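# Roll vial in right palm until label faces up

## Task

The vial starts loose in the right hand, in the fold between palm and fingers, with the palm turned up. Turn it by rolling inside that hand until its label points upward, matching the goal image, and end with no finger or thumb in contact with it. Only the right hand may touch the vial; its wrist camera, the camera post and the arm's final link count as part of that hand. The left arm, hand included, must never touch the right hand. The task fails if the vial touches anything else or leaves the hand. To finish, the vial must rest motionless for a moment on the palm, clear of the wrist, camera and post. The palm must face straight up, and no motor of either hand may read "moving" or "overload" or be counting toward a shutdown; a motor that was dead from the first reading is exempt. Then declare it done.

## Robot and tools

Robot: two arms, left_arm and right_arm, each ending in the same four-digit right hand (index, middle, ring, thumb; 16 motors). This job uses the right hand only. The left arm should stay away from it.

Scene frame: origin on the table top between the arms, +z up, +x out over the table, left_arm on the +y side. Bases: left_arm at (+0.003, +0.454, 0) m, right_arm at (+0.062, -0.421, 0) m.

Hand point frame, fixed to the palm: +z runs along the straightened fingers toward the tips, +x crosses the palm away from the thumb, and +y points out of the palm's face, which sits at y = -0.062 m. Straight fingers hinge at the knuckles near z = -0.017 m, with tips 0.139 m beyond. A rigid mast near the wrist occupies x +0.05 to +0.10, z -0.16 to -0.11, up to y = +0.06 m. With palm up, +y of this frame should point along scene +z.

execute_actions takes "actions", a list holding zero or one item, plus an optional "pictures" boolean.
- Empty list: nothing is commanded; returns the state with camera images.
- Action: {"rows": [...], "steps": n}, 1 to 15 rows, n from 4 to 15 (default 15). Each step lasts 1/30 s, and each row covers one step. If there are fewer rows than steps, the last row repeats.
- Wait: {"steps": n} with n up to 300. No new command is sent. Time spent replying counts toward n.

Each row is one flat list of 48 numbers, all in [-1, 1]. The first 24 are for left_arm and the next 24 for right_arm, even when only one arm moves. Each arm's 24 are: dx, dy, dz, rx, ry, rz, then index_mcp, index_abd, index_pip, index_dip, middle_mcp, middle_abd, middle_pip, middle_dip, ring_mcp, ring_abd, ring_pip, ring_dip, thumb_cmc, thumb_axl, thumb_mcp, thumb_ipl, current_limit, speed.

Pose part (dx..rz): an offset, not a pose. It is taken in the hand point's own axes, and measured from that hand's pose in the latest result that reported it. Before any such result, and for later calls within one reply, it is measured from where the hand is when the action begins. Every row uses that same reference; rows do not add up. Scale: 1.0 means 0.6 m for dx, dy, dz and 180 degrees for rotation. rx, ry, rz form a single rotation vector. All-zero offsets are not a hold: they pull the hand back to the reference pose. Each step the command is clipped to 70 mm and 16 degrees from the measured pose. Arms tend to stop a centimetre or more short, usually low. The right elbow may sag under load, so re-aim at the pose you want to keep.

Hand part: the 16 hinge numbers are absolute goal angles, spread linearly between the joint's stops. Brackets give degrees at +1 and at -1, then the straight value. On index, middle and ring: _mcp bends at the knuckle toward the palm as the number falls (-18, +128; +0.75). _abd swings the finger sideways away from the thumb (-60, +60; +0.00). _pip (-29, +108; +0.58) and _dip (-21, +117; +0.70) bend the middle and end joints. Thumb: thumb_cmc toward -1 brings it from beside the palm to in front of it (-20, +120; +0.71). thumb_axl rolls it about its length (-27, +140; +0.68). thumb_mcp (-69, +109; +0.23) and thumb_ipl (-77, +108; +0.17) bend it. With thumb_axl straight they bend toward +z. At thumb_axl -0.40 they bend the way thumb_cmc's -1 direction swings.

current_limit caps every motor's current: -1 gives 0 mA, +1 gives 550 mA, floor 11 mA. A low cap also slows motors and may leave fingers too weak to lift. speed sets goal travel at (speed+1)/2 of 5.9 rad/s. Initial values: current_limit +0.4, speed -0.6. Zeros are real goals. To keep a hand unchanged, send back its hand_goal, hand_current_limit and hand_speed.

Results: the state line gives each arm's hand point position (m) and quaternion wxyz in the scene frame; these can be a little off. Other lines: "pose unreachable" means the clearance check altered or blocked that arm's command. HELD marks steps on which a row was not fully sent. A "Hand target" line shows where each hand is being driven, present only when nothing is kept back. Per-motor lists follow in hinge order: hand_goal, hand_measured, hand_current_ma (positive pushes toward -1) and hand_state. hand_state is one of: moving; goal (within 0.02); blocked (pressing short of its goal); overload (shut down). A motor drawing 495 mA or more builds a count; at 5 s it shuts off for 10 s. A motor reading overload from the start is dead throughout. MOTOR HOT appears at 85 °C, and at 100 °C the arm drops (OVER-TEMPERATURE FAULT). Each action's result is read 4 steps before its end; those steps run while you reply.

zoom_image: {"camera", "region": [x0, y0, x1, y1]} in pixels from the top-left, at most 504 by 504. Cameras: cam_high and cam_low (672x504), cam_left_wrist and cam_right_wrist (504x504). The goal image was taken from the right wrist camera. show_instructions shows the reference image. read_manual(section="licences") gives licence text only. finished_scene(scene) ends the scene for good and grades it.

Avoid: letting the vial fall or slip off the palm, or tipping the palm while it rolls. Keep the vial off the mast and camera. Avoid sustained hard finger pressure (overload), contact between the arms, and knocking anything off the table. Small random pushes may nudge the vial.

Each tool is called after "Call:" as name(argument=value, ...), one argument or row to a line, values as JSON.

Reference images:

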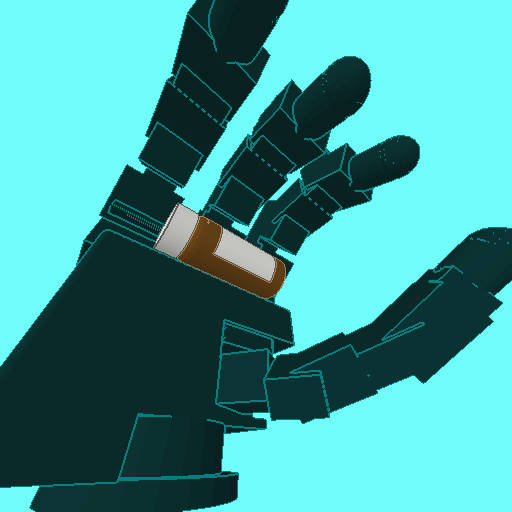

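## Session

Call:
execute_actions(
  actions=[],
)

Scene clock: 0.00 s of 4800.00 s.
left_arm: end_effector_position=(+0.4014, +0.7872, +0.6046) hand_goal=(+0.754, +0.000, +0.576, +0.696, +0.754, +0.000, +0.576, +0.696, +0.754, +0.000, +0.576, +0.696, +0.714, +0.678, +0.226, +0.168) hand_measured=(+0.754, +0.000, +0.576, +0.696, +0.754, +0.000, +0.576, +0.696, +0.754, +0.000, +0.576, +0.696, +0.714, +0.678, +0.226, +0.168) hand_current_ma=(+0, +0, +0, +0, +0, +0, +0, +0, +0, +0, +0, +0, +0, +0, +0, +0) hand_state=(goal, goal, goal, goal, goal, goal, goal, goal, goal, goal, goal, goal, goal, goal, goal, goal) hand_current_limit=0.40 hand_speed=-0.60 end_effector_quat_wxyz=(+0.290, +0.280, +0.627, +0.667) | right_arm: end_effector_position=(+0.4287, -0.0863, +0.3960) hand_goal=(+0.046, +0.000, -0.008, +0.280, +0.046, +0.000, -0.008, +0.280, +0.046, +0.000, -0.008, +0.280, -0.104, +0.266, +0.032, -0.018) hand_measured=(+0.062, +0.000, -0.006, +0.282, +0.062, +0.000, -0.006, +0.282, +0.064, +0.000, -0.004, +0.282, -0.088, +0.270, +0.034, -0.016) hand_current_ma=(+87, +0, +14, +14, +87, +0, +14, +13, +95, +0, +15, +12, +79, +31, +11, +11) hand_state=(goal, goal, goal, goal, goal, goal, goal, goal, goal, goal, goal, goal, goal, goal, goal, goal) hand_current_limit=0.40 hand_speed=-0.60 end_effector_quat_wxyz=(+0.285, +0.287, +0.653, +0.641)
Joint positions: left_arm=[0.626 1.056 1.089 0.023 0.001 0.009] | right_arm=[ 1.018  1.109  0.605  0.488  0.071 -0.003]
Joint velocities: left_arm=[-0.015 -0.005 -0.002  0.007 -0.007  0.051] | right_arm=[-0.005 -0.005  0.002  0.002  0.022 -0.007]
Hand target (left_arm): +0.396, +0.782, +0.632; +0.297, +0.272, +0.610, +0.683
Hand target (right_arm): +0.430, -0.085, +0.416; +0.289, +0.282, +0.640, +0.654

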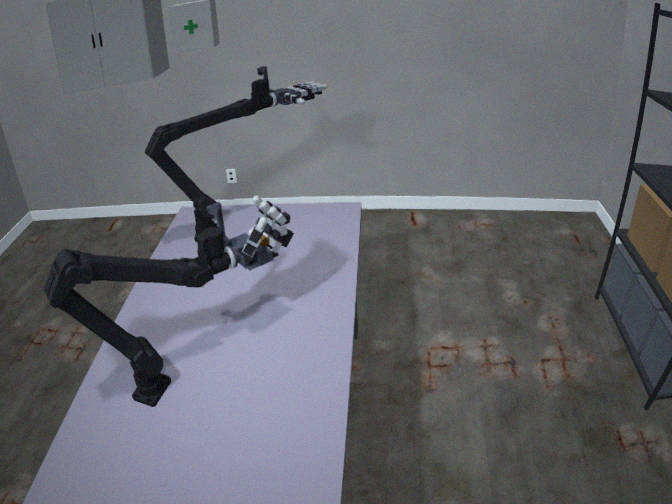

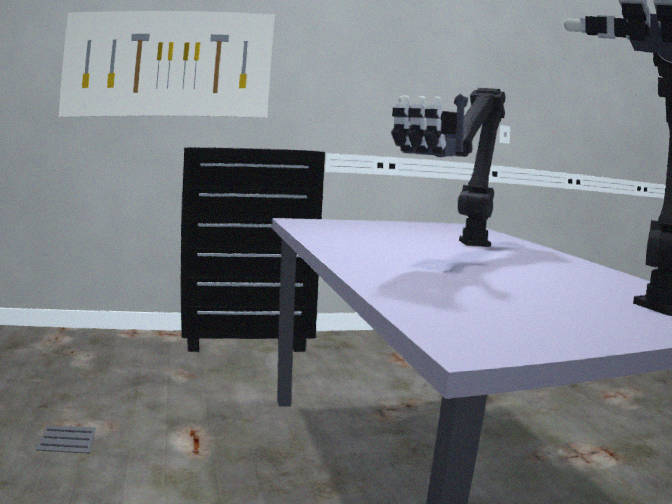

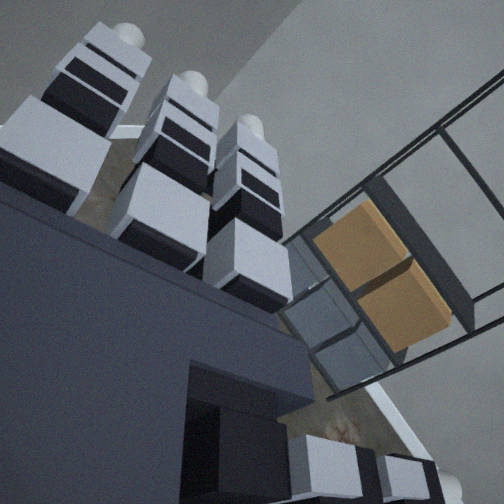

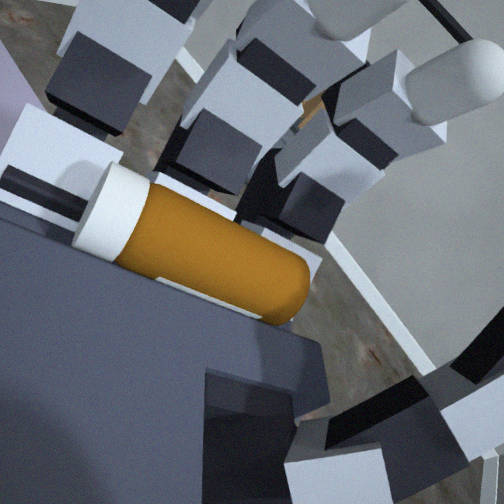

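Call:
zoom_image(
  camera="cam_right_wrist",
  region=[40, 130, 360, 370],
)

Call:
zoom_image(
  camera="cam_high",
  region=[200, 180, 320, 280],
)

Region (40, 130, 360, 370) of cam_right_wrist's 504x504 image, scaled by 1.575, with more detail than that image has; it fills the top 378 rows of this view, and the rest is white.

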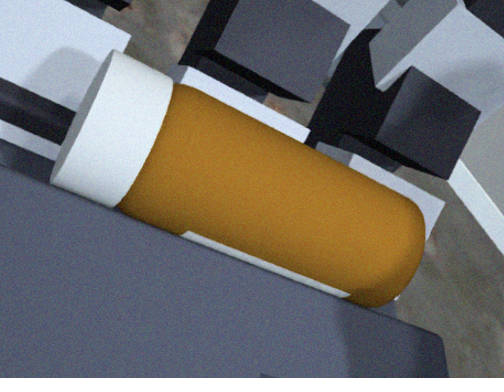

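Region (200, 180, 320, 280) of cam_high's 672x504 image, scaled by 4.200, with more detail than that image has.

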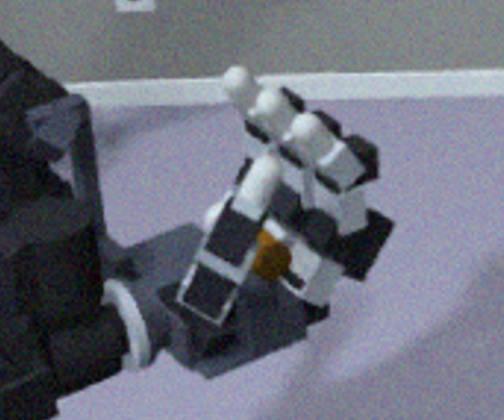

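Call:
zoom_image(
  camera="cam_left_wrist",
  region=[0, 150, 340, 420],
)

Call:
zoom_image(
  camera="cam_high",
  region=[240, 60, 340, 120],
)

Call:
zoom_image(
  camera="cam_low",
  region=[380, 80, 520, 170],
)

Region (0, 150, 340, 420) of cam_left_wrist's 504x504 image, scaled by 1.482, with more detail than that image has; it fills the top 400 rows of this view, and the rest is white.

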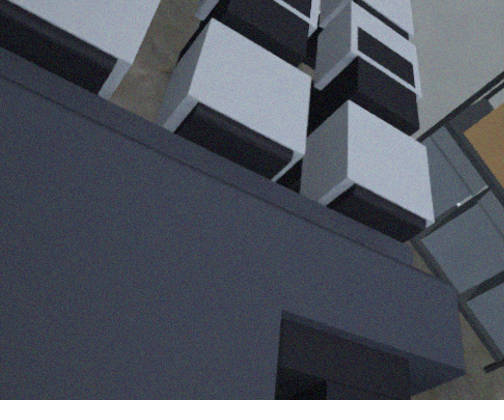

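Region (240, 60, 340, 120) of cam_high's 672x504 image, scaled by 5.040, with more detail than that image has; it fills the top 302 rows of this view, and the rest is white.

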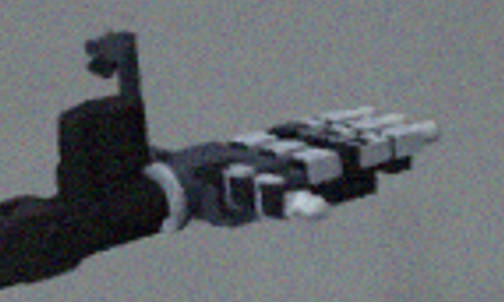

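Region (380, 80, 520, 170) of cam_low's 672x504 image, scaled by 3.600, with more detail than that image has; it fills the top 324 rows of this view, and the rest is white.

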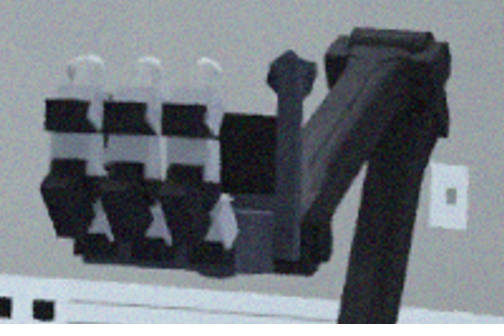

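Call:
execute_actions(
  actions=[
    {"rows": [[0,0.0463,-0.0099,-0.0163,0,0, 0.754,0,0.576,0.696,0.754,0,0.576,0.696,0.754,0,0.576,0.696,0.714,0.678,0.226,0.168,0.4,-0.6, 0,0.0333,0.0025,-0.0123,0.0004,0.0011, 0.046,0,-0.008,0.28, 0.046,0,-0.737,-0.029, 0.046,0,-0.008,0.28, -0.104,0.266,0.032,-0.018, 0.2,-0.3]], "steps": 15},
  ],
  pictures=true,
)

Scene clock: 4.73 s of 4800.00 s.
left_arm: end_effector_position=(+0.4014, +0.7872, +0.6046) hand_goal=(+0.754, +0.000, +0.576, +0.696, +0.754, +0.000, +0.576, +0.696, +0.754, +0.000, +0.576, +0.696, +0.714, +0.678, +0.226, +0.168) hand_measured=(+0.764, +0.000, +0.576, +0.696, +0.764, +0.000, +0.576, +0.696, +0.764, +0.000, +0.576, +0.696, +0.724, +0.678, +0.226, +0.168) hand_current_ma=(+57, +0, +4, +0, +52, +0, +4, +0, +55, +0, +4, +0, +53, -4, -1, -2) hand_state=(goal, goal, goal, goal, goal, goal, goal, goal, goal, goal, goal, goal, goal, goal, goal, goal) hand_current_limit=0.40 hand_speed=-0.60 end_effector_quat_wxyz=(+0.290, +0.280, +0.627, +0.667) | right_arm: end_effector_position=(+0.4287, -0.0863, +0.3960) hand_goal=(+0.046, +0.000, -0.008, +0.280, +0.046, +0.000, -0.736, -0.028, +0.046, +0.000, -0.008, +0.280, -0.104, +0.266, +0.032, -0.018) hand_measured=(+0.062, +0.000, -0.006, +0.282, +0.060, +0.000, -0.294, -0.002, +0.064, +0.000, -0.004, +0.282, -0.088, +0.270, +0.034, -0.016) hand_current_ma=(+87, +0, +14, +14, +76, +0, +42, -6, +95, +0, +15, +12, +79, +31, +11, +11) hand_state=(goal, goal, goal, goal, goal, goal, moving, moving, goal, goal, goal, goal, goal, goal, goal, goal) hand_current_limit=0.20 hand_speed=-0.30 end_effector_quat_wxyz=(+0.285, +0.287, +0.653, +0.641)
Joint positions: left_arm=[0.626 1.056 1.089 0.023 0.001 0.009] | right_arm=[ 1.018  1.109  0.605  0.488  0.071 -0.003]
Joint velocities: left_arm=[-0.015 -0.005  0.012 -0.002  0.007  0.007] | right_arm=[-0.005  0.005  0.007 -0.007 -0.007 -0.007]
Steps of this call (steps 1 to 90: nothing new was sent; then 1.37 s passed at rest; steps 91 to 101: the first 11 steps of this action). Readings (end_effector_position | what the end effector reports):
91: left_arm (+0.4014, +0.7872, +0.6046) | right_arm (+0.4287, -0.0863, +0.3960) | left_arm hand_goal=(+0.754, +0.000, +0.576, +0.696, +0.754, +0.000, +0.576, +0.696, +0.754, +0.000, +0.576, +0.696, +0.714, +0.678, +0.226, +0.168) hand_measured=(+0.764, +0.000, +0.576, +0.696, +0.764, +0.000, +0.576, +0.696, +0.764, +0.000, +0.576, +0.696, +0.724, +0.678, +0.226, +0.168) hand_current_ma=(+57, +0, +4, +0, +52, +0, +4, +0, +55, +0, +4, +0, +53, -4, -1, -2) hand_state=(goal, goal, goal, goal, goal, goal, goal, goal, goal, goal, goal, goal, goal, goal, goal, goal) hand_current_limit=0.40 hand_speed=-0.60 | right_arm hand_goal=(+0.046, +0.000, -0.008, +0.280, +0.046, +0.000, -0.736, -0.028, +0.046, +0.000, -0.008, +0.280, -0.104, +0.266, +0.032, -0.018) hand_measured=(+0.062, +0.000, -0.006, +0.282, +0.062, +0.000, -0.006, +0.282, +0.064, +0.000, -0.004, +0.282, -0.088, +0.270, +0.034, -0.016) hand_current_ma=(+87, +0, +14, +14, +87, +0, +14, +13, +95, +0, +15, +12, +79, +31, +11, +11) hand_state=(goal, goal, goal, goal, goal, goal, moving, moving, goal, goal, goal, goal, goal, goal, goal, goal) hand_current_limit=0.20 hand_speed=-0.30
92: left_arm (+0.4014, +0.7872, +0.6046) | right_arm (+0.4287, -0.0863, +0.3960) | left_arm hand_goal=(+0.754, +0.000, +0.576, +0.696, +0.754, +0.000, +0.576, +0.696, +0.754, +0.000, +0.576, +0.696, +0.714, +0.678, +0.226, +0.168) hand_measured=(+0.764, +0.000, +0.576, +0.696, +0.764, +0.000, +0.576, +0.696, +0.764, +0.000, +0.576, +0.696, +0.724, +0.678, +0.226, +0.168) hand_current_ma=(+57, +0, +4, +0, +52, +0, +4, +0, +55, +0, +4, +0, +53, -4, -1, -2) hand_state=(goal, goal, goal, goal, goal, goal, goal, goal, goal, goal, goal, goal, goal, goal, goal, goal) hand_current_limit=0.40 hand_speed=-0.60 | right_arm hand_goal=(+0.046, +0.000, -0.008, +0.280, +0.046, +0.000, -0.736, -0.028, +0.046, +0.000, -0.008, +0.280, -0.104, +0.266, +0.032, -0.018) hand_measured=(+0.062, +0.000, -0.006, +0.282, +0.062, +0.000, -0.010, +0.278, +0.064, +0.000, -0.004, +0.282, -0.088, +0.270, +0.034, -0.016) hand_current_ma=(+87, +0, +14, +14, +87, +0, +158, +158, +95, +0, +15, +12, +79, +31, +11, +11) hand_state=(goal, goal, goal, goal, goal, goal, moving, moving, goal, goal, goal, goal, goal, goal, goal, goal) hand_current_limit=0.20 hand_speed=-0.30
94: left_arm (+0.4014, +0.7872, +0.6046) | right_arm (+0.4287, -0.0863, +0.3960) | left_arm hand_goal=(+0.754, +0.000, +0.576, +0.696, +0.754, +0.000, +0.576, +0.696, +0.754, +0.000, +0.576, +0.696, +0.714, +0.678, +0.226, +0.168) hand_measured=(+0.764, +0.000, +0.576, +0.696, +0.764, +0.000, +0.576, +0.696, +0.764, +0.000, +0.576, +0.696, +0.724, +0.678, +0.226, +0.168) hand_current_ma=(+57, +0, +4, +0, +52, +0, +4, +0, +55, +0, +4, +0, +53, -4, -1, -2) hand_state=(goal, goal, goal, goal, goal, goal, goal, goal, goal, goal, goal, goal, goal, goal, goal, goal) hand_current_limit=0.40 hand_speed=-0.60 | right_arm hand_goal=(+0.046, +0.000, -0.008, +0.280, +0.046, +0.000, -0.736, -0.028, +0.046, +0.000, -0.008, +0.280, -0.104, +0.266, +0.032, -0.018) hand_measured=(+0.062, +0.000, -0.006, +0.282, +0.062, +0.000, -0.066, +0.222, +0.064, +0.000, -0.004, +0.282, -0.088, +0.270, +0.034, -0.016) hand_current_ma=(+87, +0, +14, +14, +85, +0, +103, +104, +95, +0, +15, +12, +79, +31, +11, +11) hand_state=(goal, goal, goal, goal, goal, goal, moving, moving, goal, goal, goal, goal, goal, goal, goal, goal) hand_current_limit=0.20 hand_speed=-0.30
98: left_arm (+0.4014, +0.7872, +0.6046) | right_arm (+0.4287, -0.0863, +0.3960) | left_arm hand_goal=(+0.754, +0.000, +0.576, +0.696, +0.754, +0.000, +0.576, +0.696, +0.754, +0.000, +0.576, +0.696, +0.714, +0.678, +0.226, +0.168) hand_measured=(+0.764, +0.000, +0.576, +0.696, +0.764, +0.000, +0.576, +0.696, +0.764, +0.000, +0.576, +0.696, +0.724, +0.678, +0.226, +0.168) hand_current_ma=(+57, +0, +4, +0, +52, +0, +4, +0, +55, +0, +4, +0, +53, -4, -1, -2) hand_state=(goal, goal, goal, goal, goal, goal, goal, goal, goal, goal, goal, goal, goal, goal, goal, goal) hand_current_limit=0.40 hand_speed=-0.60 | right_arm hand_goal=(+0.046, +0.000, -0.008, +0.280, +0.046, +0.000, -0.736, -0.028, +0.046, +0.000, -0.008, +0.280, -0.104, +0.266, +0.032, -0.018) hand_measured=(+0.062, +0.000, -0.006, +0.282, +0.062, +0.000, -0.196, +0.094, +0.064, +0.000, -0.004, +0.282, -0.088, +0.270, +0.034, -0.016) hand_current_ma=(+87, +0, +14, +14, +82, +0, +65, +70, +95, +0, +15, +12, +79, +31, +11, +11) hand_state=(goal, goal, goal, goal, goal, goal, moving, moving, goal, goal, goal, goal, goal, goal, goal, goal) hand_current_limit=0.20 hand_speed=-0.30
101: the state above

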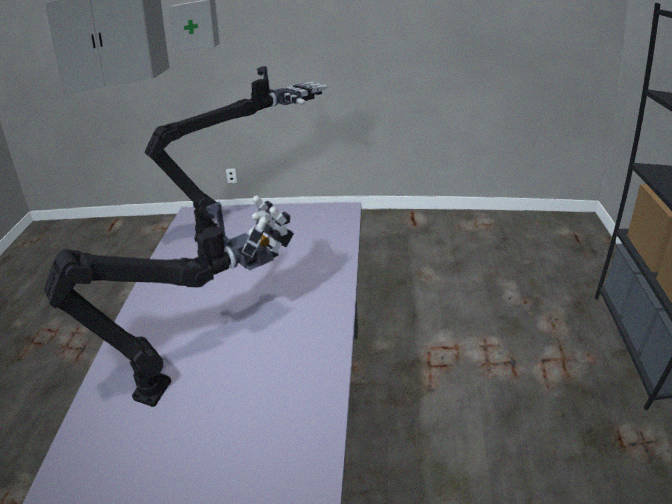

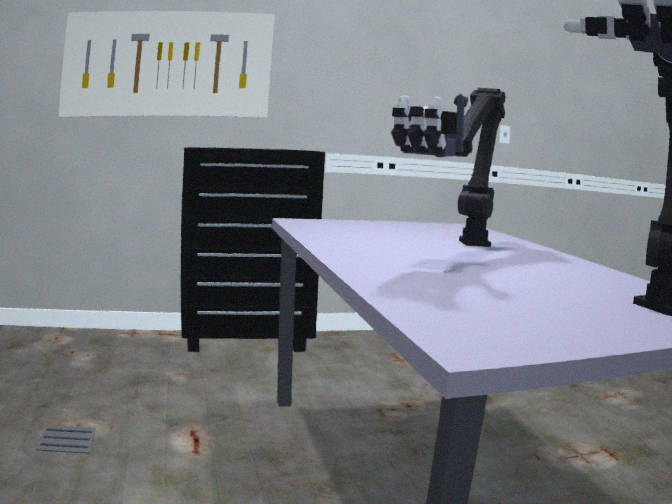

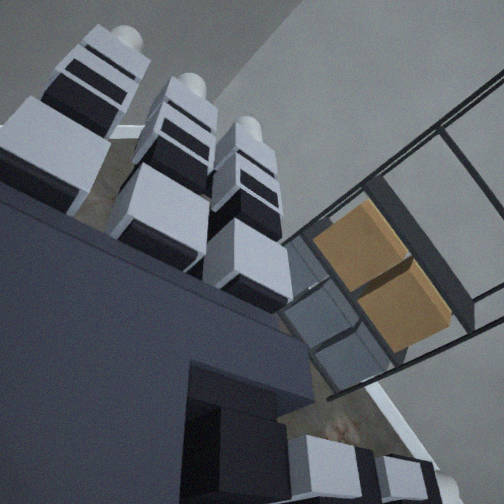

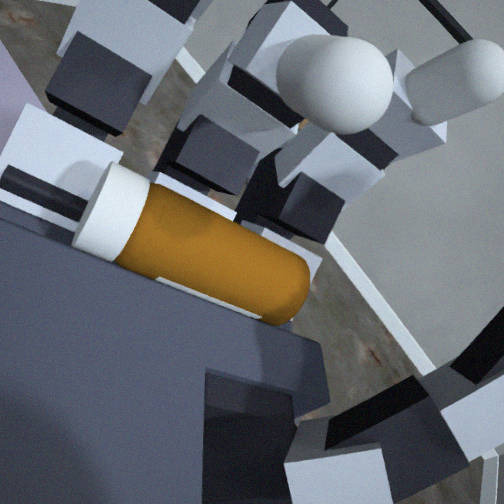

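Call:
execute_actions(
  actions=[
    {"rows": [[0,0.0463,-0.0099,-0.0163,0,0, 0.754,0,0.576,0.696,0.754,0,0.576,0.696,0.754,0,0.576,0.696,0.714,0.678,0.226,0.168,0.4,-0.6, 0,0.0333,0.0025,-0.0123,0.0004,0.0011, 0.046,0,-0.008,0.28, 0.046,0,-0.839,-0.26, 0.046,0,-0.008,0.28, -0.104,0.266,0.032,-0.018, 0.0,-0.5]], "steps": 15},
  ],
  pictures=true,
)

Scene clock: 5.47 s of 4800.00 s.
left_arm: end_effector_position=(+0.4014, +0.7872, +0.6046) hand_goal=(+0.754, +0.000, +0.576, +0.696, +0.754, +0.000, +0.576, +0.696, +0.754, +0.000, +0.576, +0.696, +0.714, +0.678, +0.226, +0.168) hand_measured=(+0.764, +0.000, +0.576, +0.696, +0.764, +0.000, +0.576, +0.696, +0.764, +0.000, +0.576, +0.696, +0.724, +0.678, +0.226, +0.168) hand_current_ma=(+57, +0, +4, +0, +52, +0, +4, +0, +55, +0, +4, +0, +53, -4, -1, -2) hand_state=(goal, goal, goal, goal, goal, goal, goal, goal, goal, goal, goal, goal, goal, goal, goal, goal) hand_current_limit=0.40 hand_speed=-0.60 end_effector_quat_wxyz=(+0.290, +0.280, +0.627, +0.667) | right_arm: end_effector_position=(+0.4287, -0.0863, +0.3960) hand_goal=(+0.046, +0.000, -0.008, +0.280, +0.046, +0.000, -0.838, -0.260, +0.046, +0.000, -0.008, +0.280, -0.104, +0.266, +0.032, -0.018) hand_measured=(+0.062, +0.000, -0.006, +0.282, +0.058, +0.000, -0.830, -0.230, +0.064, +0.000, -0.004, +0.282, -0.088, +0.270, +0.034, -0.016) hand_current_ma=(+87, +0, +14, +14, +60, +0, +64, +134, +95, +0, +15, +12, +79, +31, +11, +11) hand_state=(goal, goal, goal, goal, goal, goal, moving, moving, goal, goal, goal, goal, goal, goal, goal, goal) hand_current_limit=0.00 hand_speed=-0.50 end_effector_quat_wxyz=(+0.285, +0.287, +0.653, +0.641)
Joint positions: left_arm=[0.626 1.056 1.089 0.023 0.001 0.009] | right_arm=[ 1.018  1.109  0.605  0.488  0.071 -0.003]
Joint velocities: left_arm=[-0.015  0.005 -0.002 -0.002  0.051  0.007] | right_arm=[-0.005  0.005  0.017  0.002  0.037 -0.007]
Off your previous action's commanded pose (left_arm): 0.028 m, 3 deg at its last step (step 4 of this call).
Off your previous action's commanded pose (right_arm): 0.020 m, 2 deg at its last step (step 4 of this call).
Steps of this call (steps 1 to 4: the last 4 steps of your previous action; steps 5 to 11: nothing new was sent; steps 12 to 22: the first 11 steps of this action). Readings (end_effector_position | what the end effector reports):
12: left_arm (+0.4014, +0.7872, +0.6046) | right_arm (+0.4287, -0.0863, +0.3960) | left_arm hand_goal=(+0.754, +0.000, +0.576, +0.696, +0.754, +0.000, +0.576, +0.696, +0.754, +0.000, +0.576, +0.696, +0.714, +0.678, +0.226, +0.168) hand_measured=(+0.764, +0.000, +0.576, +0.696, +0.764, +0.000, +0.576, +0.696, +0.764, +0.000, +0.576, +0.696, +0.724, +0.678, +0.226, +0.168) hand_current_ma=(+57, +0, +4, +0, +52, +0, +4, +0, +55, +0, +4, +0, +53, -4, -1, -2) hand_state=(goal, goal, goal, goal, goal, goal, goal, goal, goal, goal, goal, goal, goal, goal, goal, goal) hand_current_limit=0.40 hand_speed=-0.60 | right_arm hand_goal=(+0.046, +0.000, -0.008, +0.280, +0.046, +0.000, -0.838, -0.260, +0.046, +0.000, -0.008, +0.280, -0.104, +0.266, +0.032, -0.018) hand_measured=(+0.062, +0.000, -0.006, +0.282, +0.058, +0.000, -0.688, -0.026, +0.064, +0.000, -0.004, +0.282, -0.088, +0.270, +0.034, -0.016) hand_current_ma=(+87, +0, +14, +14, +65, +0, +41, +12, +95, +0, +15, +12, +79, +31, +11, +11) hand_state=(goal, goal, goal, goal, goal, goal, moving, moving, goal, goal, goal, goal, goal, goal, goal, goal) hand_current_limit=0.00 hand_speed=-0.50
13: left_arm (+0.4014, +0.7872, +0.6046) | right_arm (+0.4287, -0.0863, +0.3960) | left_arm hand_goal=(+0.754, +0.000, +0.576, +0.696, +0.754, +0.000, +0.576, +0.696, +0.754, +0.000, +0.576, +0.696, +0.714, +0.678, +0.226, +0.168) hand_measured=(+0.764, +0.000, +0.576, +0.696, +0.764, +0.000, +0.576, +0.696, +0.764, +0.000, +0.576, +0.696, +0.724, +0.678, +0.226, +0.168) hand_current_ma=(+57, +0, +4, +0, +52, +0, +4, +0, +55, +0, +4, +0, +53, -4, -1, -2) hand_state=(goal, goal, goal, goal, goal, goal, goal, goal, goal, goal, goal, goal, goal, goal, goal, goal) hand_current_limit=0.40 hand_speed=-0.60 | right_arm hand_goal=(+0.046, +0.000, -0.008, +0.280, +0.046, +0.000, -0.838, -0.260, +0.046, +0.000, -0.008, +0.280, -0.104, +0.266, +0.032, -0.018) hand_measured=(+0.062, +0.000, -0.006, +0.282, +0.058, +0.000, -0.720, -0.028, +0.064, +0.000, -0.004, +0.282, -0.088, +0.270, +0.034, -0.016) hand_current_ma=(+87, +0, +14, +14, +63, +0, +20, +113, +95, +0, +15, +12, +79, +31, +11, +11) hand_state=(goal, goal, goal, goal, goal, goal, moving, moving, goal, goal, goal, goal, goal, goal, goal, goal) hand_current_limit=0.00 hand_speed=-0.50
15: left_arm (+0.4014, +0.7872, +0.6046) | right_arm (+0.4287, -0.0863, +0.3960) | left_arm hand_goal=(+0.754, +0.000, +0.576, +0.696, +0.754, +0.000, +0.576, +0.696, +0.754, +0.000, +0.576, +0.696, +0.714, +0.678, +0.226, +0.168) hand_measured=(+0.764, +0.000, +0.576, +0.696, +0.764, +0.000, +0.576, +0.696, +0.764, +0.000, +0.576, +0.696, +0.724, +0.678, +0.226, +0.168) hand_current_ma=(+57, +0, +4, +0, +52, +0, +4, +0, +55, +0, +4, +0, +53, -4, -1, -2) hand_state=(goal, goal, goal, goal, goal, goal, goal, goal, goal, goal, goal, goal, goal, goal, goal, goal) hand_current_limit=0.40 hand_speed=-0.60 | right_arm hand_goal=(+0.046, +0.000, -0.008, +0.280, +0.046, +0.000, -0.838, -0.260, +0.046, +0.000, -0.008, +0.280, -0.104, +0.266, +0.032, -0.018) hand_measured=(+0.062, +0.000, -0.006, +0.282, +0.058, +0.000, -0.776, -0.074, +0.064, +0.000, -0.004, +0.282, -0.088, +0.270, +0.034, -0.016) hand_current_ma=(+87, +0, +14, +14, +62, +0, +27, +74, +95, +0, +15, +12, +79, +31, +11, +11) hand_state=(goal, goal, goal, goal, goal, goal, moving, moving, goal, goal, goal, goal, goal, goal, goal, goal) hand_current_limit=0.00 hand_speed=-0.50
19: left_arm (+0.4014, +0.7872, +0.6046) | right_arm (+0.4287, -0.0863, +0.3960) | left_arm hand_goal=(+0.754, +0.000, +0.576, +0.696, +0.754, +0.000, +0.576, +0.696, +0.754, +0.000, +0.576, +0.696, +0.714, +0.678, +0.226, +0.168) hand_measured=(+0.764, +0.000, +0.576, +0.696, +0.764, +0.000, +0.576, +0.696, +0.764, +0.000, +0.576, +0.696, +0.724, +0.678, +0.226, +0.168) hand_current_ma=(+57, +0, +4, +0, +52, +0, +4, +0, +55, +0, +4, +0, +53, -4, -1, -2) hand_state=(goal, goal, goal, goal, goal, goal, goal, goal, goal, goal, goal, goal, goal, goal, goal, goal) hand_current_limit=0.40 hand_speed=-0.60 | right_arm hand_goal=(+0.046, +0.000, -0.008, +0.280, +0.046, +0.000, -0.838, -0.260, +0.046, +0.000, -0.008, +0.280, -0.104, +0.266, +0.032, -0.018) hand_measured=(+0.062, +0.000, -0.006, +0.282, +0.058, +0.000, -0.836, -0.180, +0.064, +0.000, -0.004, +0.282, -0.088, +0.270, +0.034, -0.016) hand_current_ma=(+87, +0, +14, +14, +61, +0, -2, +55, +95, +0, +15, +12, +79, +31, +11, +11) hand_state=(goal, goal, goal, goal, goal, goal, moving, moving, goal, goal, goal, goal, goal, goal, goal, goal) hand_current_limit=0.00 hand_speed=-0.50
22: the state above

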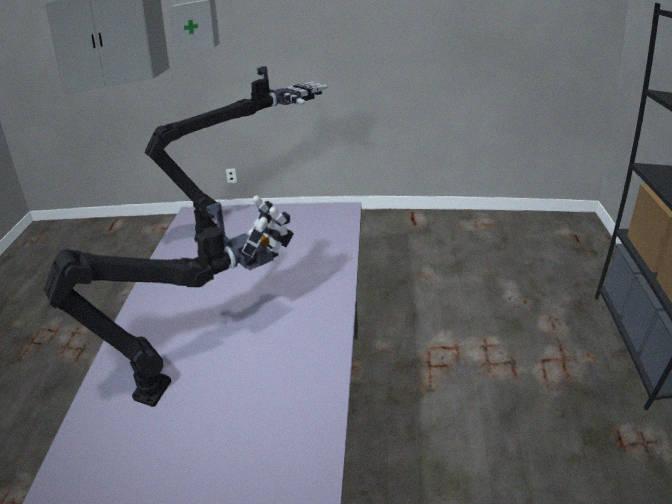

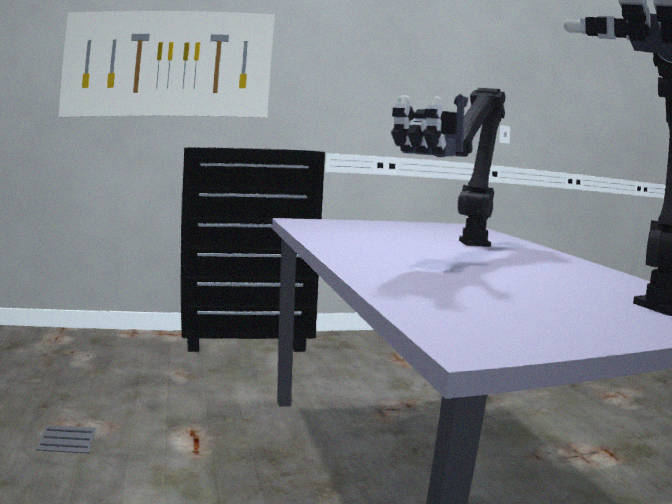

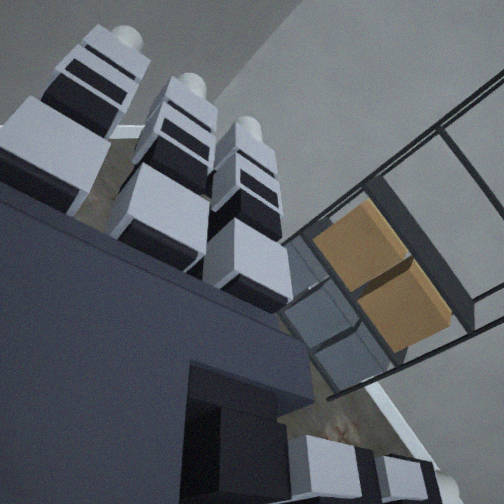

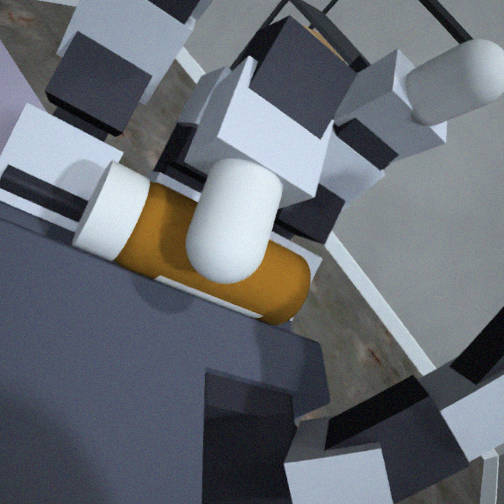

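Call:
execute_actions(
  actions=[
    {"rows": [
[0,0.0463,-0.0099,-0.0163,0,0,0.754,0,0.576,0.696,0.754,0,0.576,0.696,0.754,0,0.576,0.696,0.714,0.678,0.226,0.168,0.4,-0.6,0,0.0333,0.0025,-0.0123,0.0004,0.0011,0.046,0,-0.008,0.28,0.046,0,-0.824,-0.283,0.046,0,-0.008,0.28,-0.104,0.266,0.032,-0.018,0.0,0.0],
[0,0.0463,-0.0099,-0.0163,0,0,0.754,0,0.576,0.696,0.754,0,0.576,0.696,0.754,0,0.576,0.696,0.714,0.678,0.226,0.168,0.4,-0.6,0,0.0333,0.0025,-0.0123,0.0004,0.0011,0.046,0,-0.008,0.28,0.046,0,-0.808,-0.304,0.046,0,-0.008,0.28,-0.104,0.266,0.032,-0.018,0.0,0.0],
[0,0.0463,-0.0099,-0.0163,0,0,0.754,0,0.576,0.696,0.754,0,0.576,0.696,0.754,0,0.576,0.696,0.714,0.678,0.226,0.168,0.4,-0.6,0,0.0333,0.0025,-0.0123,0.0004,0.0011,0.046,0,-0.008,0.28,0.046,0,-0.793,-0.326,0.046,0,-0.008,0.28,-0.104,0.266,0.032,-0.018,0.0,0.0],
[0,0.0463,-0.0099,-0.0163,0,0,0.754,0,0.576,0.696,0.754,0,0.576,0.696,0.754,0,0.576,0.696,0.714,0.678,0.226,0.168,0.4,-0.6,0,0.0333,0.0025,-0.0123,0.0004,0.0011,0.046,0,-0.008,0.28,0.046,0,-0.777,-0.347,0.046,0,-0.008,0.28,-0.104,0.266,0.032,-0.018,0.0,0.0],
[0,0.0463,-0.0099,-0.0163,0,0,0.754,0,0.576,0.696,0.754,0,0.576,0.696,0.754,0,0.576,0.696,0.714,0.678,0.226,0.168,0.4,-0.6,0,0.0333,0.0025,-0.0123,0.0004,0.0011,0.046,0,-0.008,0.28,0.046,0,-0.762,-0.369,0.046,0,-0.008,0.28,-0.104,0.266,0.032,-0.018,0.0,0.0],
[0,0.0463,-0.0099,-0.0163,0,0,0.754,0,0.576,0.696,0.754,0,0.576,0.696,0.754,0,0.576,0.696,0.714,0.678,0.226,0.168,0.4,-0.6,0,0.0333,0.0025,-0.0123,0.0004,0.0011,0.046,0,-0.008,0.28,0.046,0,-0.746,-0.390,0.046,0,-0.008,0.28,-0.104,0.266,0.032,-0.018,0.0,0.0],
[0,0.0463,-0.0099,-0.0163,0,0,0.754,0,0.576,0.696,0.754,0,0.576,0.696,0.754,0,0.576,0.696,0.714,0.678,0.226,0.168,0.4,-0.6,0,0.0333,0.0025,-0.0123,0.0004,0.0011,0.046,0,-0.008,0.28,0.046,0,-0.731,-0.412,0.046,0,-0.008,0.28,-0.104,0.266,0.032,-0.018,0.0,0.0],
[0,0.0463,-0.0099,-0.0163,0,0,0.754,0,0.576,0.696,0.754,0,0.576,0.696,0.754,0,0.576,0.696,0.714,0.678,0.226,0.168,0.4,-0.6,0,0.0333,0.0025,-0.0123,0.0004,0.0011,0.046,0,-0.008,0.28,0.046,0,-0.715,-0.433,0.046,0,-0.008,0.28,-0.104,0.266,0.032,-0.018,0.0,0.0],
[0,0.0463,-0.0099,-0.0163,0,0,0.754,0,0.576,0.696,0.754,0,0.576,0.696,0.754,0,0.576,0.696,0.714,0.678,0.226,0.168,0.4,-0.6,0,0.0333,0.0025,-0.0123,0.0004,0.0011,0.046,0,-0.008,0.28,0.046,0,-0.699,-0.455,0.046,0,-0.008,0.28,-0.104,0.266,0.032,-0.018,0.0,0.0],
[0,0.0463,-0.0099,-0.0163,0,0,0.754,0,0.576,0.696,0.754,0,0.576,0.696,0.754,0,0.576,0.696,0.714,0.678,0.226,0.168,0.4,-0.6,0,0.0333,0.0025,-0.0123,0.0004,0.0011,0.046,0,-0.008,0.28,0.046,0,-0.683,-0.476,0.046,0,-0.008,0.28,-0.104,0.266,0.032,-0.018,0.0,0.0],
[0,0.0463,-0.0099,-0.0163,0,0,0.754,0,0.576,0.696,0.754,0,0.576,0.696,0.754,0,0.576,0.696,0.714,0.678,0.226,0.168,0.4,-0.6,0,0.0333,0.0025,-0.0123,0.0004,0.0011,0.046,0,-0.008,0.28,0.046,0,-0.666,-0.498,0.046,0,-0.008,0.28,-0.104,0.266,0.032,-0.018,0.0,0.0],
[0,0.0463,-0.0099,-0.0163,0,0,0.754,0,0.576,0.696,0.754,0,0.576,0.696,0.754,0,0.576,0.696,0.714,0.678,0.226,0.168,0.4,-0.6,0,0.0333,0.0025,-0.0123,0.0004,0.0011,0.046,0,-0.008,0.28,0.046,0,-0.650,-0.519,0.046,0,-0.008,0.28,-0.104,0.266,0.032,-0.018,0.0,0.0],
[0,0.0463,-0.0099,-0.0163,0,0,0.754,0,0.576,0.696,0.754,0,0.576,0.696,0.754,0,0.576,0.696,0.714,0.678,0.226,0.168,0.4,-0.6,0,0.0333,0.0025,-0.0123,0.0004,0.0011,0.046,0,-0.008,0.28,0.046,0,-0.634,-0.541,0.046,0,-0.008,0.28,-0.104,0.266,0.032,-0.018,0.0,0.0],
[0,0.0463,-0.0099,-0.0163,0,0,0.754,0,0.576,0.696,0.754,0,0.576,0.696,0.754,0,0.576,0.696,0.714,0.678,0.226,0.168,0.4,-0.6,0,0.0333,0.0025,-0.0123,0.0004,0.0011,0.046,0,-0.008,0.28,0.046,0,-0.618,-0.562,0.046,0,-0.008,0.28,-0.104,0.266,0.032,-0.018,0.0,0.0],
[0,0.0463,-0.0099,-0.0163,0,0,0.754,0,0.576,0.696,0.754,0,0.576,0.696,0.754,0,0.576,0.696,0.714,0.678,0.226,0.168,0.4,-0.6,0,0.0333,0.0025,-0.0123,0.0004,0.0011,0.046,0,-0.008,0.28,0.046,0,-0.603,-0.584,0.046,0,-0.008,0.28,-0.104,0.266,0.032,-0.018,0.0,0.0]
], "steps": 15},
  ],
  pictures=true,
)

Scene clock: 8.17 s of 4800.00 s.
left_arm: end_effector_position=(+0.4014, +0.7872, +0.6046) hand_goal=(+0.754, +0.000, +0.576, +0.696, +0.754, +0.000, +0.576, +0.696, +0.754, +0.000, +0.576, +0.696, +0.714, +0.678, +0.226, +0.168) hand_measured=(+0.764, +0.000, +0.576, +0.696, +0.764, +0.000, +0.576, +0.696, +0.764, +0.000, +0.576, +0.696, +0.724, +0.678, +0.226, +0.168) hand_current_ma=(+57, +0, +4, +0, +52, +0, +4, +0, +55, +0, +4, +0, +53, -4, -1, -2) hand_state=(goal, goal, goal, goal, goal, goal, goal, goal, goal, goal, goal, goal, goal, goal, goal, goal) hand_current_limit=0.40 hand_speed=-0.60 end_effector_quat_wxyz=(+0.290, +0.280, +0.627, +0.667) | right_arm: end_effector_position=(+0.4287, -0.0863, +0.3960) hand_goal=(+0.046, +0.000, -0.008, +0.280, +0.046, +0.000, -0.666, -0.498, +0.046, +0.000, -0.008, +0.280, -0.104, +0.266, +0.032, -0.018) hand_measured=(+0.062, +0.000, -0.006, +0.282, +0.058, +0.000, -0.704, -0.398, +0.064, +0.000, -0.004, +0.282, -0.088, +0.270, +0.034, -0.016) hand_current_ma=(+87, +0, +14, +14, +60, +0, -13, +94, +95, +0, +15, +12, +79, +31, +11, +11) hand_state=(goal, goal, goal, goal, goal, goal, moving, moving, goal, goal, goal, goal, goal, goal, goal, goal) hand_current_limit=0.00 hand_speed=0.00 end_effector_quat_wxyz=(+0.285, +0.287, +0.653, +0.641)
Joint positions: left_arm=[0.626 1.056 1.089 0.023 0.001 0.009] | right_arm=[ 1.018  1.109  0.605  0.488  0.071 -0.003]
Joint velocities: left_arm=[ 0.005  0.015 -0.007  0.017 -0.022 -0.007] | right_arm=[-0.005  0.005  0.012 -0.027  0.051 -0.022]
Off your previous action's commanded pose (left_arm): 0.028 m, 3 deg at its last step (step 4 of this call).
Off your previous action's commanded pose (right_arm): 0.020 m, 2 deg at its last step (step 4 of this call).
Steps of this call (steps 1 to 4: the last 4 steps of your previous action; steps 5 to 70: nothing new was sent; steps 71 to 81: the first 11 steps of this action). Readings (end_effector_position | what the end effector reports):
71: left_arm (+0.4014, +0.7872, +0.6046) | right_arm (+0.4287, -0.0863, +0.3960) | left_arm hand_goal=(+0.754, +0.000, +0.576, +0.696, +0.754, +0.000, +0.576, +0.696, +0.754, +0.000, +0.576, +0.696, +0.714, +0.678, +0.226, +0.168) hand_measured=(+0.764, +0.000, +0.576, +0.696, +0.764, +0.000, +0.576, +0.696, +0.764, +0.000, +0.576, +0.696, +0.724, +0.678, +0.226, +0.168) hand_current_ma=(+57, +0, +4, +0, +52, +0, +4, +0, +55, +0, +4, +0, +53, -4, -1, -2) hand_state=(goal, goal, goal, goal, goal, goal, goal, goal, goal, goal, goal, goal, goal, goal, goal, goal) hand_current_limit=0.40 hand_speed=-0.60 | right_arm hand_goal=(+0.046, +0.000, -0.008, +0.280, +0.046, +0.000, -0.824, -0.282, +0.046, +0.000, -0.008, +0.280, -0.104, +0.266, +0.032, -0.018) hand_measured=(+0.062, +0.000, -0.006, +0.282, +0.058, +0.000, -0.828, -0.234, +0.064, +0.000, -0.004, +0.282, -0.088, +0.270, +0.034, -0.016) hand_current_ma=(+87, +0, +14, +14, +60, +0, +52, +136, +95, +0, +15, +12, +79, +31, +11, +11) hand_state=(goal, goal, goal, goal, goal, goal, moving, moving, goal, goal, goal, goal, goal, goal, goal, goal) hand_current_limit=0.00 hand_speed=0.00
72: left_arm (+0.4014, +0.7872, +0.6046) | right_arm (+0.4287, -0.0863, +0.3960) | left_arm hand_goal=(+0.754, +0.000, +0.576, +0.696, +0.754, +0.000, +0.576, +0.696, +0.754, +0.000, +0.576, +0.696, +0.714, +0.678, +0.226, +0.168) hand_measured=(+0.764, +0.000, +0.576, +0.696, +0.764, +0.000, +0.576, +0.696, +0.764, +0.000, +0.576, +0.696, +0.724, +0.678, +0.226, +0.168) hand_current_ma=(+57, +0, +4, +0, +52, +0, +4, +0, +55, +0, +4, +0, +53, -4, -1, -2) hand_state=(goal, goal, goal, goal, goal, goal, goal, goal, goal, goal, goal, goal, goal, goal, goal, goal) hand_current_limit=0.40 hand_speed=-0.60 | right_arm hand_goal=(+0.046, +0.000, -0.008, +0.280, +0.046, +0.000, -0.808, -0.304, +0.046, +0.000, -0.008, +0.280, -0.104, +0.266, +0.032, -0.018) hand_measured=(+0.062, +0.000, -0.006, +0.282, +0.058, +0.000, -0.826, -0.234, +0.064, +0.000, -0.004, +0.282, -0.088, +0.270, +0.034, -0.016) hand_current_ma=(+87, +0, +14, +14, +60, +0, +20, +192, +95, +0, +15, +12, +79, +31, +11, +11) hand_state=(goal, goal, goal, goal, goal, goal, moving, moving, goal, goal, goal, goal, goal, goal, goal, goal) hand_current_limit=0.00 hand_speed=0.00
74: left_arm (+0.4014, +0.7872, +0.6046) | right_arm (+0.4287, -0.0863, +0.3960) | left_arm hand_goal=(+0.754, +0.000, +0.576, +0.696, +0.754, +0.000, +0.576, +0.696, +0.754, +0.000, +0.576, +0.696, +0.714, +0.678, +0.226, +0.168) hand_measured=(+0.764, +0.000, +0.576, +0.696, +0.764, +0.000, +0.576, +0.696, +0.764, +0.000, +0.576, +0.696, +0.724, +0.678, +0.226, +0.168) hand_current_ma=(+57, +0, +4, +0, +52, +0, +4, +0, +55, +0, +4, +0, +53, -4, -1, -2) hand_state=(goal, goal, goal, goal, goal, goal, goal, goal, goal, goal, goal, goal, goal, goal, goal, goal) hand_current_limit=0.40 hand_speed=-0.60 | right_arm hand_goal=(+0.046, +0.000, -0.008, +0.280, +0.046, +0.000, -0.776, -0.346, +0.046, +0.000, -0.008, +0.280, -0.104, +0.266, +0.032, -0.018) hand_measured=(+0.062, +0.000, -0.006, +0.282, +0.058, +0.000, -0.806, -0.262, +0.064, +0.000, -0.004, +0.282, -0.088, +0.270, +0.034, -0.016) hand_current_ma=(+87, +0, +14, +14, +60, +0, +1, +126, +95, +0, +15, +12, +79, +31, +11, +11) hand_state=(goal, goal, goal, goal, goal, goal, moving, moving, goal, goal, goal, goal, goal, goal, goal, goal) hand_current_limit=0.00 hand_speed=0.00
78: left_arm (+0.4014, +0.7872, +0.6046) | right_arm (+0.4287, -0.0863, +0.3960) | left_arm hand_goal=(+0.754, +0.000, +0.576, +0.696, +0.754, +0.000, +0.576, +0.696, +0.754, +0.000, +0.576, +0.696, +0.714, +0.678, +0.226, +0.168) hand_measured=(+0.764, +0.000, +0.576, +0.696, +0.764, +0.000, +0.576, +0.696, +0.764, +0.000, +0.576, +0.696, +0.724, +0.678, +0.226, +0.168) hand_current_ma=(+57, +0, +4, +0, +52, +0, +4, +0, +55, +0, +4, +0, +53, -4, -1, -2) hand_state=(goal, goal, goal, goal, goal, goal, goal, goal, goal, goal, goal, goal, goal, goal, goal, goal) hand_current_limit=0.40 hand_speed=-0.60 | right_arm hand_goal=(+0.046, +0.000, -0.008, +0.280, +0.046, +0.000, -0.714, -0.432, +0.046, +0.000, -0.008, +0.280, -0.104, +0.266, +0.032, -0.018) hand_measured=(+0.062, +0.000, -0.006, +0.282, +0.058, +0.000, -0.750, -0.336, +0.064, +0.000, -0.004, +0.282, -0.088, +0.270, +0.034, -0.016) hand_current_ma=(+87, +0, +14, +14, +60, +0, -8, +102, +95, +0, +15, +12, +79, +31, +11, +11) hand_state=(goal, goal, goal, goal, goal, goal, moving, moving, goal, goal, goal, goal, goal, goal, goal, goal) hand_current_limit=0.00 hand_speed=0.00
81: the state above

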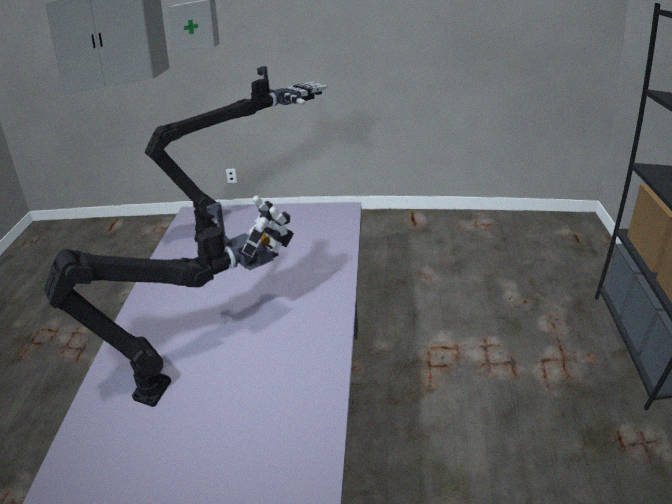

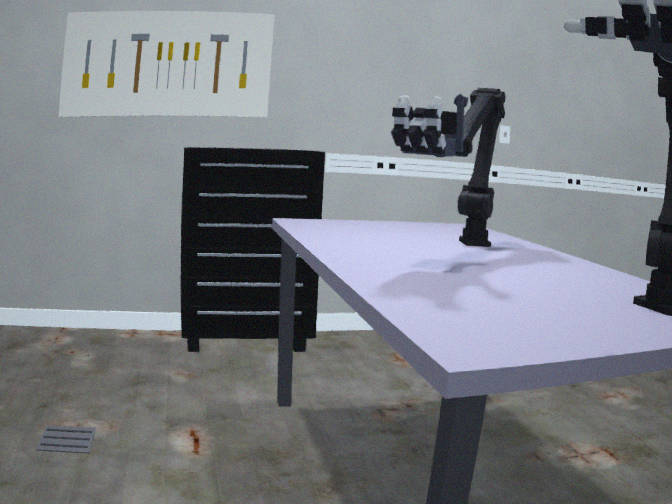

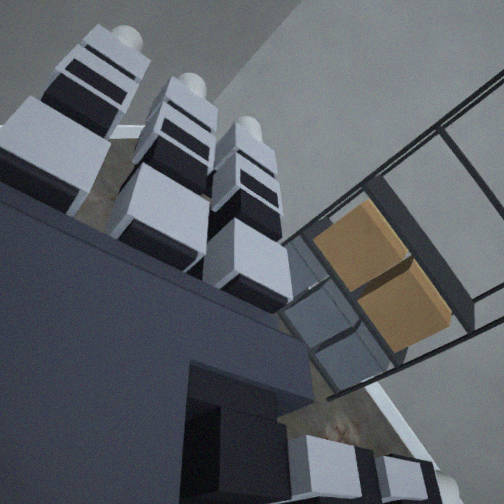

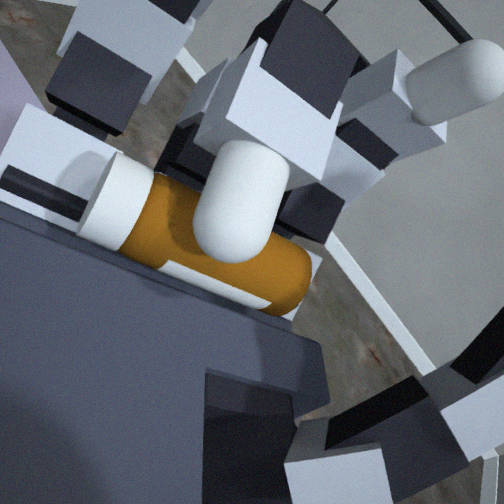

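Call:
execute_actions(
  actions=[],
)

Scene clock: 8.30 s of 4800.00 s.
left_arm: end_effector_position=(+0.4014, +0.7872, +0.6046) hand_goal=(+0.754, +0.000, +0.576, +0.696, +0.754, +0.000, +0.576, +0.696, +0.754, +0.000, +0.576, +0.696, +0.714, +0.678, +0.226, +0.168) hand_measured=(+0.764, +0.000, +0.576, +0.696, +0.764, +0.000, +0.576, +0.696, +0.764, +0.000, +0.576, +0.696, +0.724, +0.678, +0.226, +0.168) hand_current_ma=(+57, +0, +4, +0, +52, +0, +4, +0, +55, +0, +4, +0, +53, -4, -1, -2) hand_state=(goal, goal, goal, goal, goal, goal, goal, goal, goal, goal, goal, goal, goal, goal, goal, goal) hand_current_limit=0.40 hand_speed=-0.60 end_effector_quat_wxyz=(+0.290, +0.280, +0.627, +0.667) | right_arm: end_effector_position=(+0.4287, -0.0863, +0.3960) hand_goal=(+0.046, +0.000, -0.008, +0.280, +0.046, +0.000, -0.602, -0.584, +0.046, +0.000, -0.008, +0.280, -0.104, +0.266, +0.032, -0.018) hand_measured=(+0.062, +0.000, -0.006, +0.282, +0.058, +0.000, -0.640, -0.482, +0.064, +0.000, -0.004, +0.282, -0.088, +0.270, +0.034, -0.016) hand_current_ma=(+87, +0, +14, +14, +60, +0, -14, +90, +95, +0, +15, +12, +79, +31, +11, +11) hand_state=(goal, goal, goal, goal, goal, goal, moving, moving, goal, goal, goal, goal, goal, goal, goal, goal) hand_current_limit=0.00 hand_speed=0.00 end_effector_quat_wxyz=(+0.285, +0.287, +0.653, +0.641)
Joint positions: left_arm=[0.626 1.056 1.089 0.023 0.001 0.009] | right_arm=[ 1.018  1.109  0.605  0.488  0.071 -0.003]
Joint velocities: left_arm=[ 0.005 -0.015  0.007 -0.007 -0.066  0.037] | right_arm=[-0.005 -0.005 -0.007 -0.007  0.037  0.037]
Hand target (left_arm): +0.395, +0.782, +0.631; +0.296, +0.272, +0.610, +0.682
Hand target (right_arm): +0.430, -0.086, +0.416; +0.289, +0.282, +0.640, +0.654
Off the commanded pose (left_arm): 0.028 m, 3 deg.
Off the commanded pose (right_arm): 0.020 m, 2 deg.
Kept back: nothing.
Steps of this call (steps 1 to 4: the last 4 steps of your previous action). Readings (end_effector_position | what the end effector reports):
1: left_arm (+0.4014, +0.7872, +0.6046) | right_arm (+0.4287, -0.0863, +0.3960) | left_arm hand_goal=(+0.754, +0.000, +0.576, +0.696, +0.754, +0.000, +0.576, +0.696, +0.754, +0.000, +0.576, +0.696, +0.714, +0.678, +0.226, +0.168) hand_measured=(+0.764, +0.000, +0.576, +0.696, +0.764, +0.000, +0.576, +0.696, +0.764, +0.000, +0.576, +0.696, +0.724, +0.678, +0.226, +0.168) hand_current_ma=(+57, +0, +4, +0, +52, +0, +4, +0, +55, +0, +4, +0, +53, -4, -1, -2) hand_state=(goal, goal, goal, goal, goal, goal, goal, goal, goal, goal, goal, goal, goal, goal, goal, goal) hand_current_limit=0.40 hand_speed=-0.60 | right_arm hand_goal=(+0.046, +0.000, -0.008, +0.280, +0.046, +0.000, -0.650, -0.518, +0.046, +0.000, -0.008, +0.280, -0.104, +0.266, +0.032, -0.018) hand_measured=(+0.062, +0.000, -0.006, +0.282, +0.058, +0.000, -0.688, -0.418, +0.064, +0.000, -0.004, +0.282, -0.088, +0.270, +0.034, -0.016) hand_current_ma=(+87, +0, +14, +14, +60, +0, -13, +93, +95, +0, +15, +12, +79, +31, +11, +11) hand_state=(goal, goal, goal, goal, goal, goal, moving, moving, goal, goal, goal, goal, goal, goal, goal, goal) hand_current_limit=0.00 hand_speed=0.00
2: left_arm (+0.4014, +0.7872, +0.6046) | right_arm (+0.4287, -0.0863, +0.3960) | left_arm hand_goal=(+0.754, +0.000, +0.576, +0.696, +0.754, +0.000, +0.576, +0.696, +0.754, +0.000, +0.576, +0.696, +0.714, +0.678, +0.226, +0.168) hand_measured=(+0.764, +0.000, +0.576, +0.696, +0.764, +0.000, +0.576, +0.696, +0.764, +0.000, +0.576, +0.696, +0.724, +0.678, +0.226, +0.168) hand_current_ma=(+57, +0, +4, +0, +52, +0, +4, +0, +55, +0, +4, +0, +53, -4, -1, -2) hand_state=(goal, goal, goal, goal, goal, goal, goal, goal, goal, goal, goal, goal, goal, goal, goal, goal) hand_current_limit=0.40 hand_speed=-0.60 | right_arm hand_goal=(+0.046, +0.000, -0.008, +0.280, +0.046, +0.000, -0.634, -0.540, +0.046, +0.000, -0.008, +0.280, -0.104, +0.266, +0.032, -0.018) hand_measured=(+0.062, +0.000, -0.006, +0.282, +0.058, +0.000, -0.672, -0.440, +0.064, +0.000, -0.004, +0.282, -0.088, +0.270, +0.034, -0.016) hand_current_ma=(+87, +0, +14, +14, +60, +0, -14, +92, +95, +0, +15, +12, +79, +31, +11, +11) hand_state=(goal, goal, goal, goal, goal, goal, moving, moving, goal, goal, goal, goal, goal, goal, goal, goal) hand_current_limit=0.00 hand_speed=0.00
4: the state above

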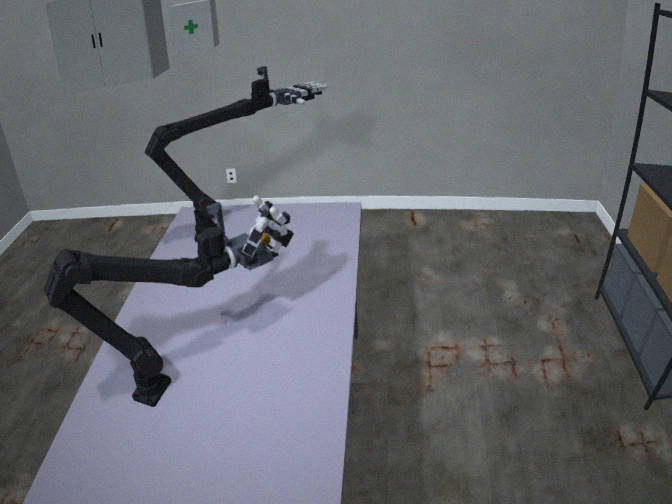

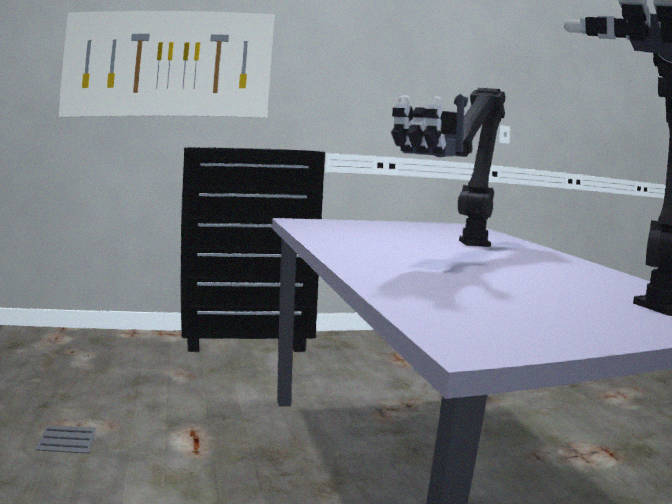

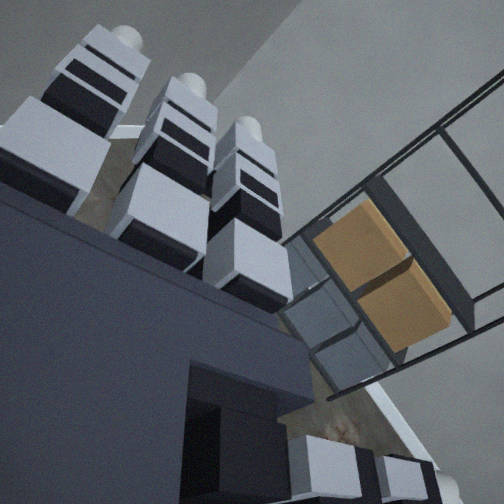

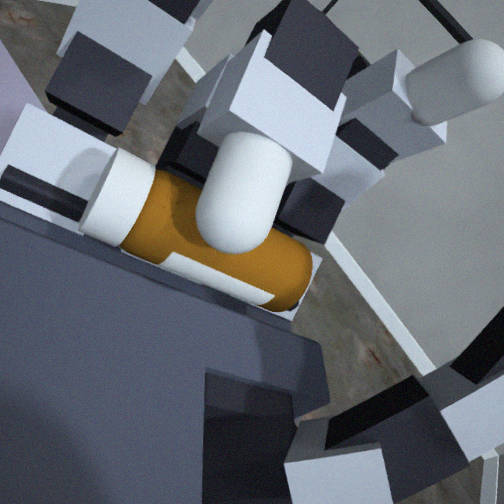

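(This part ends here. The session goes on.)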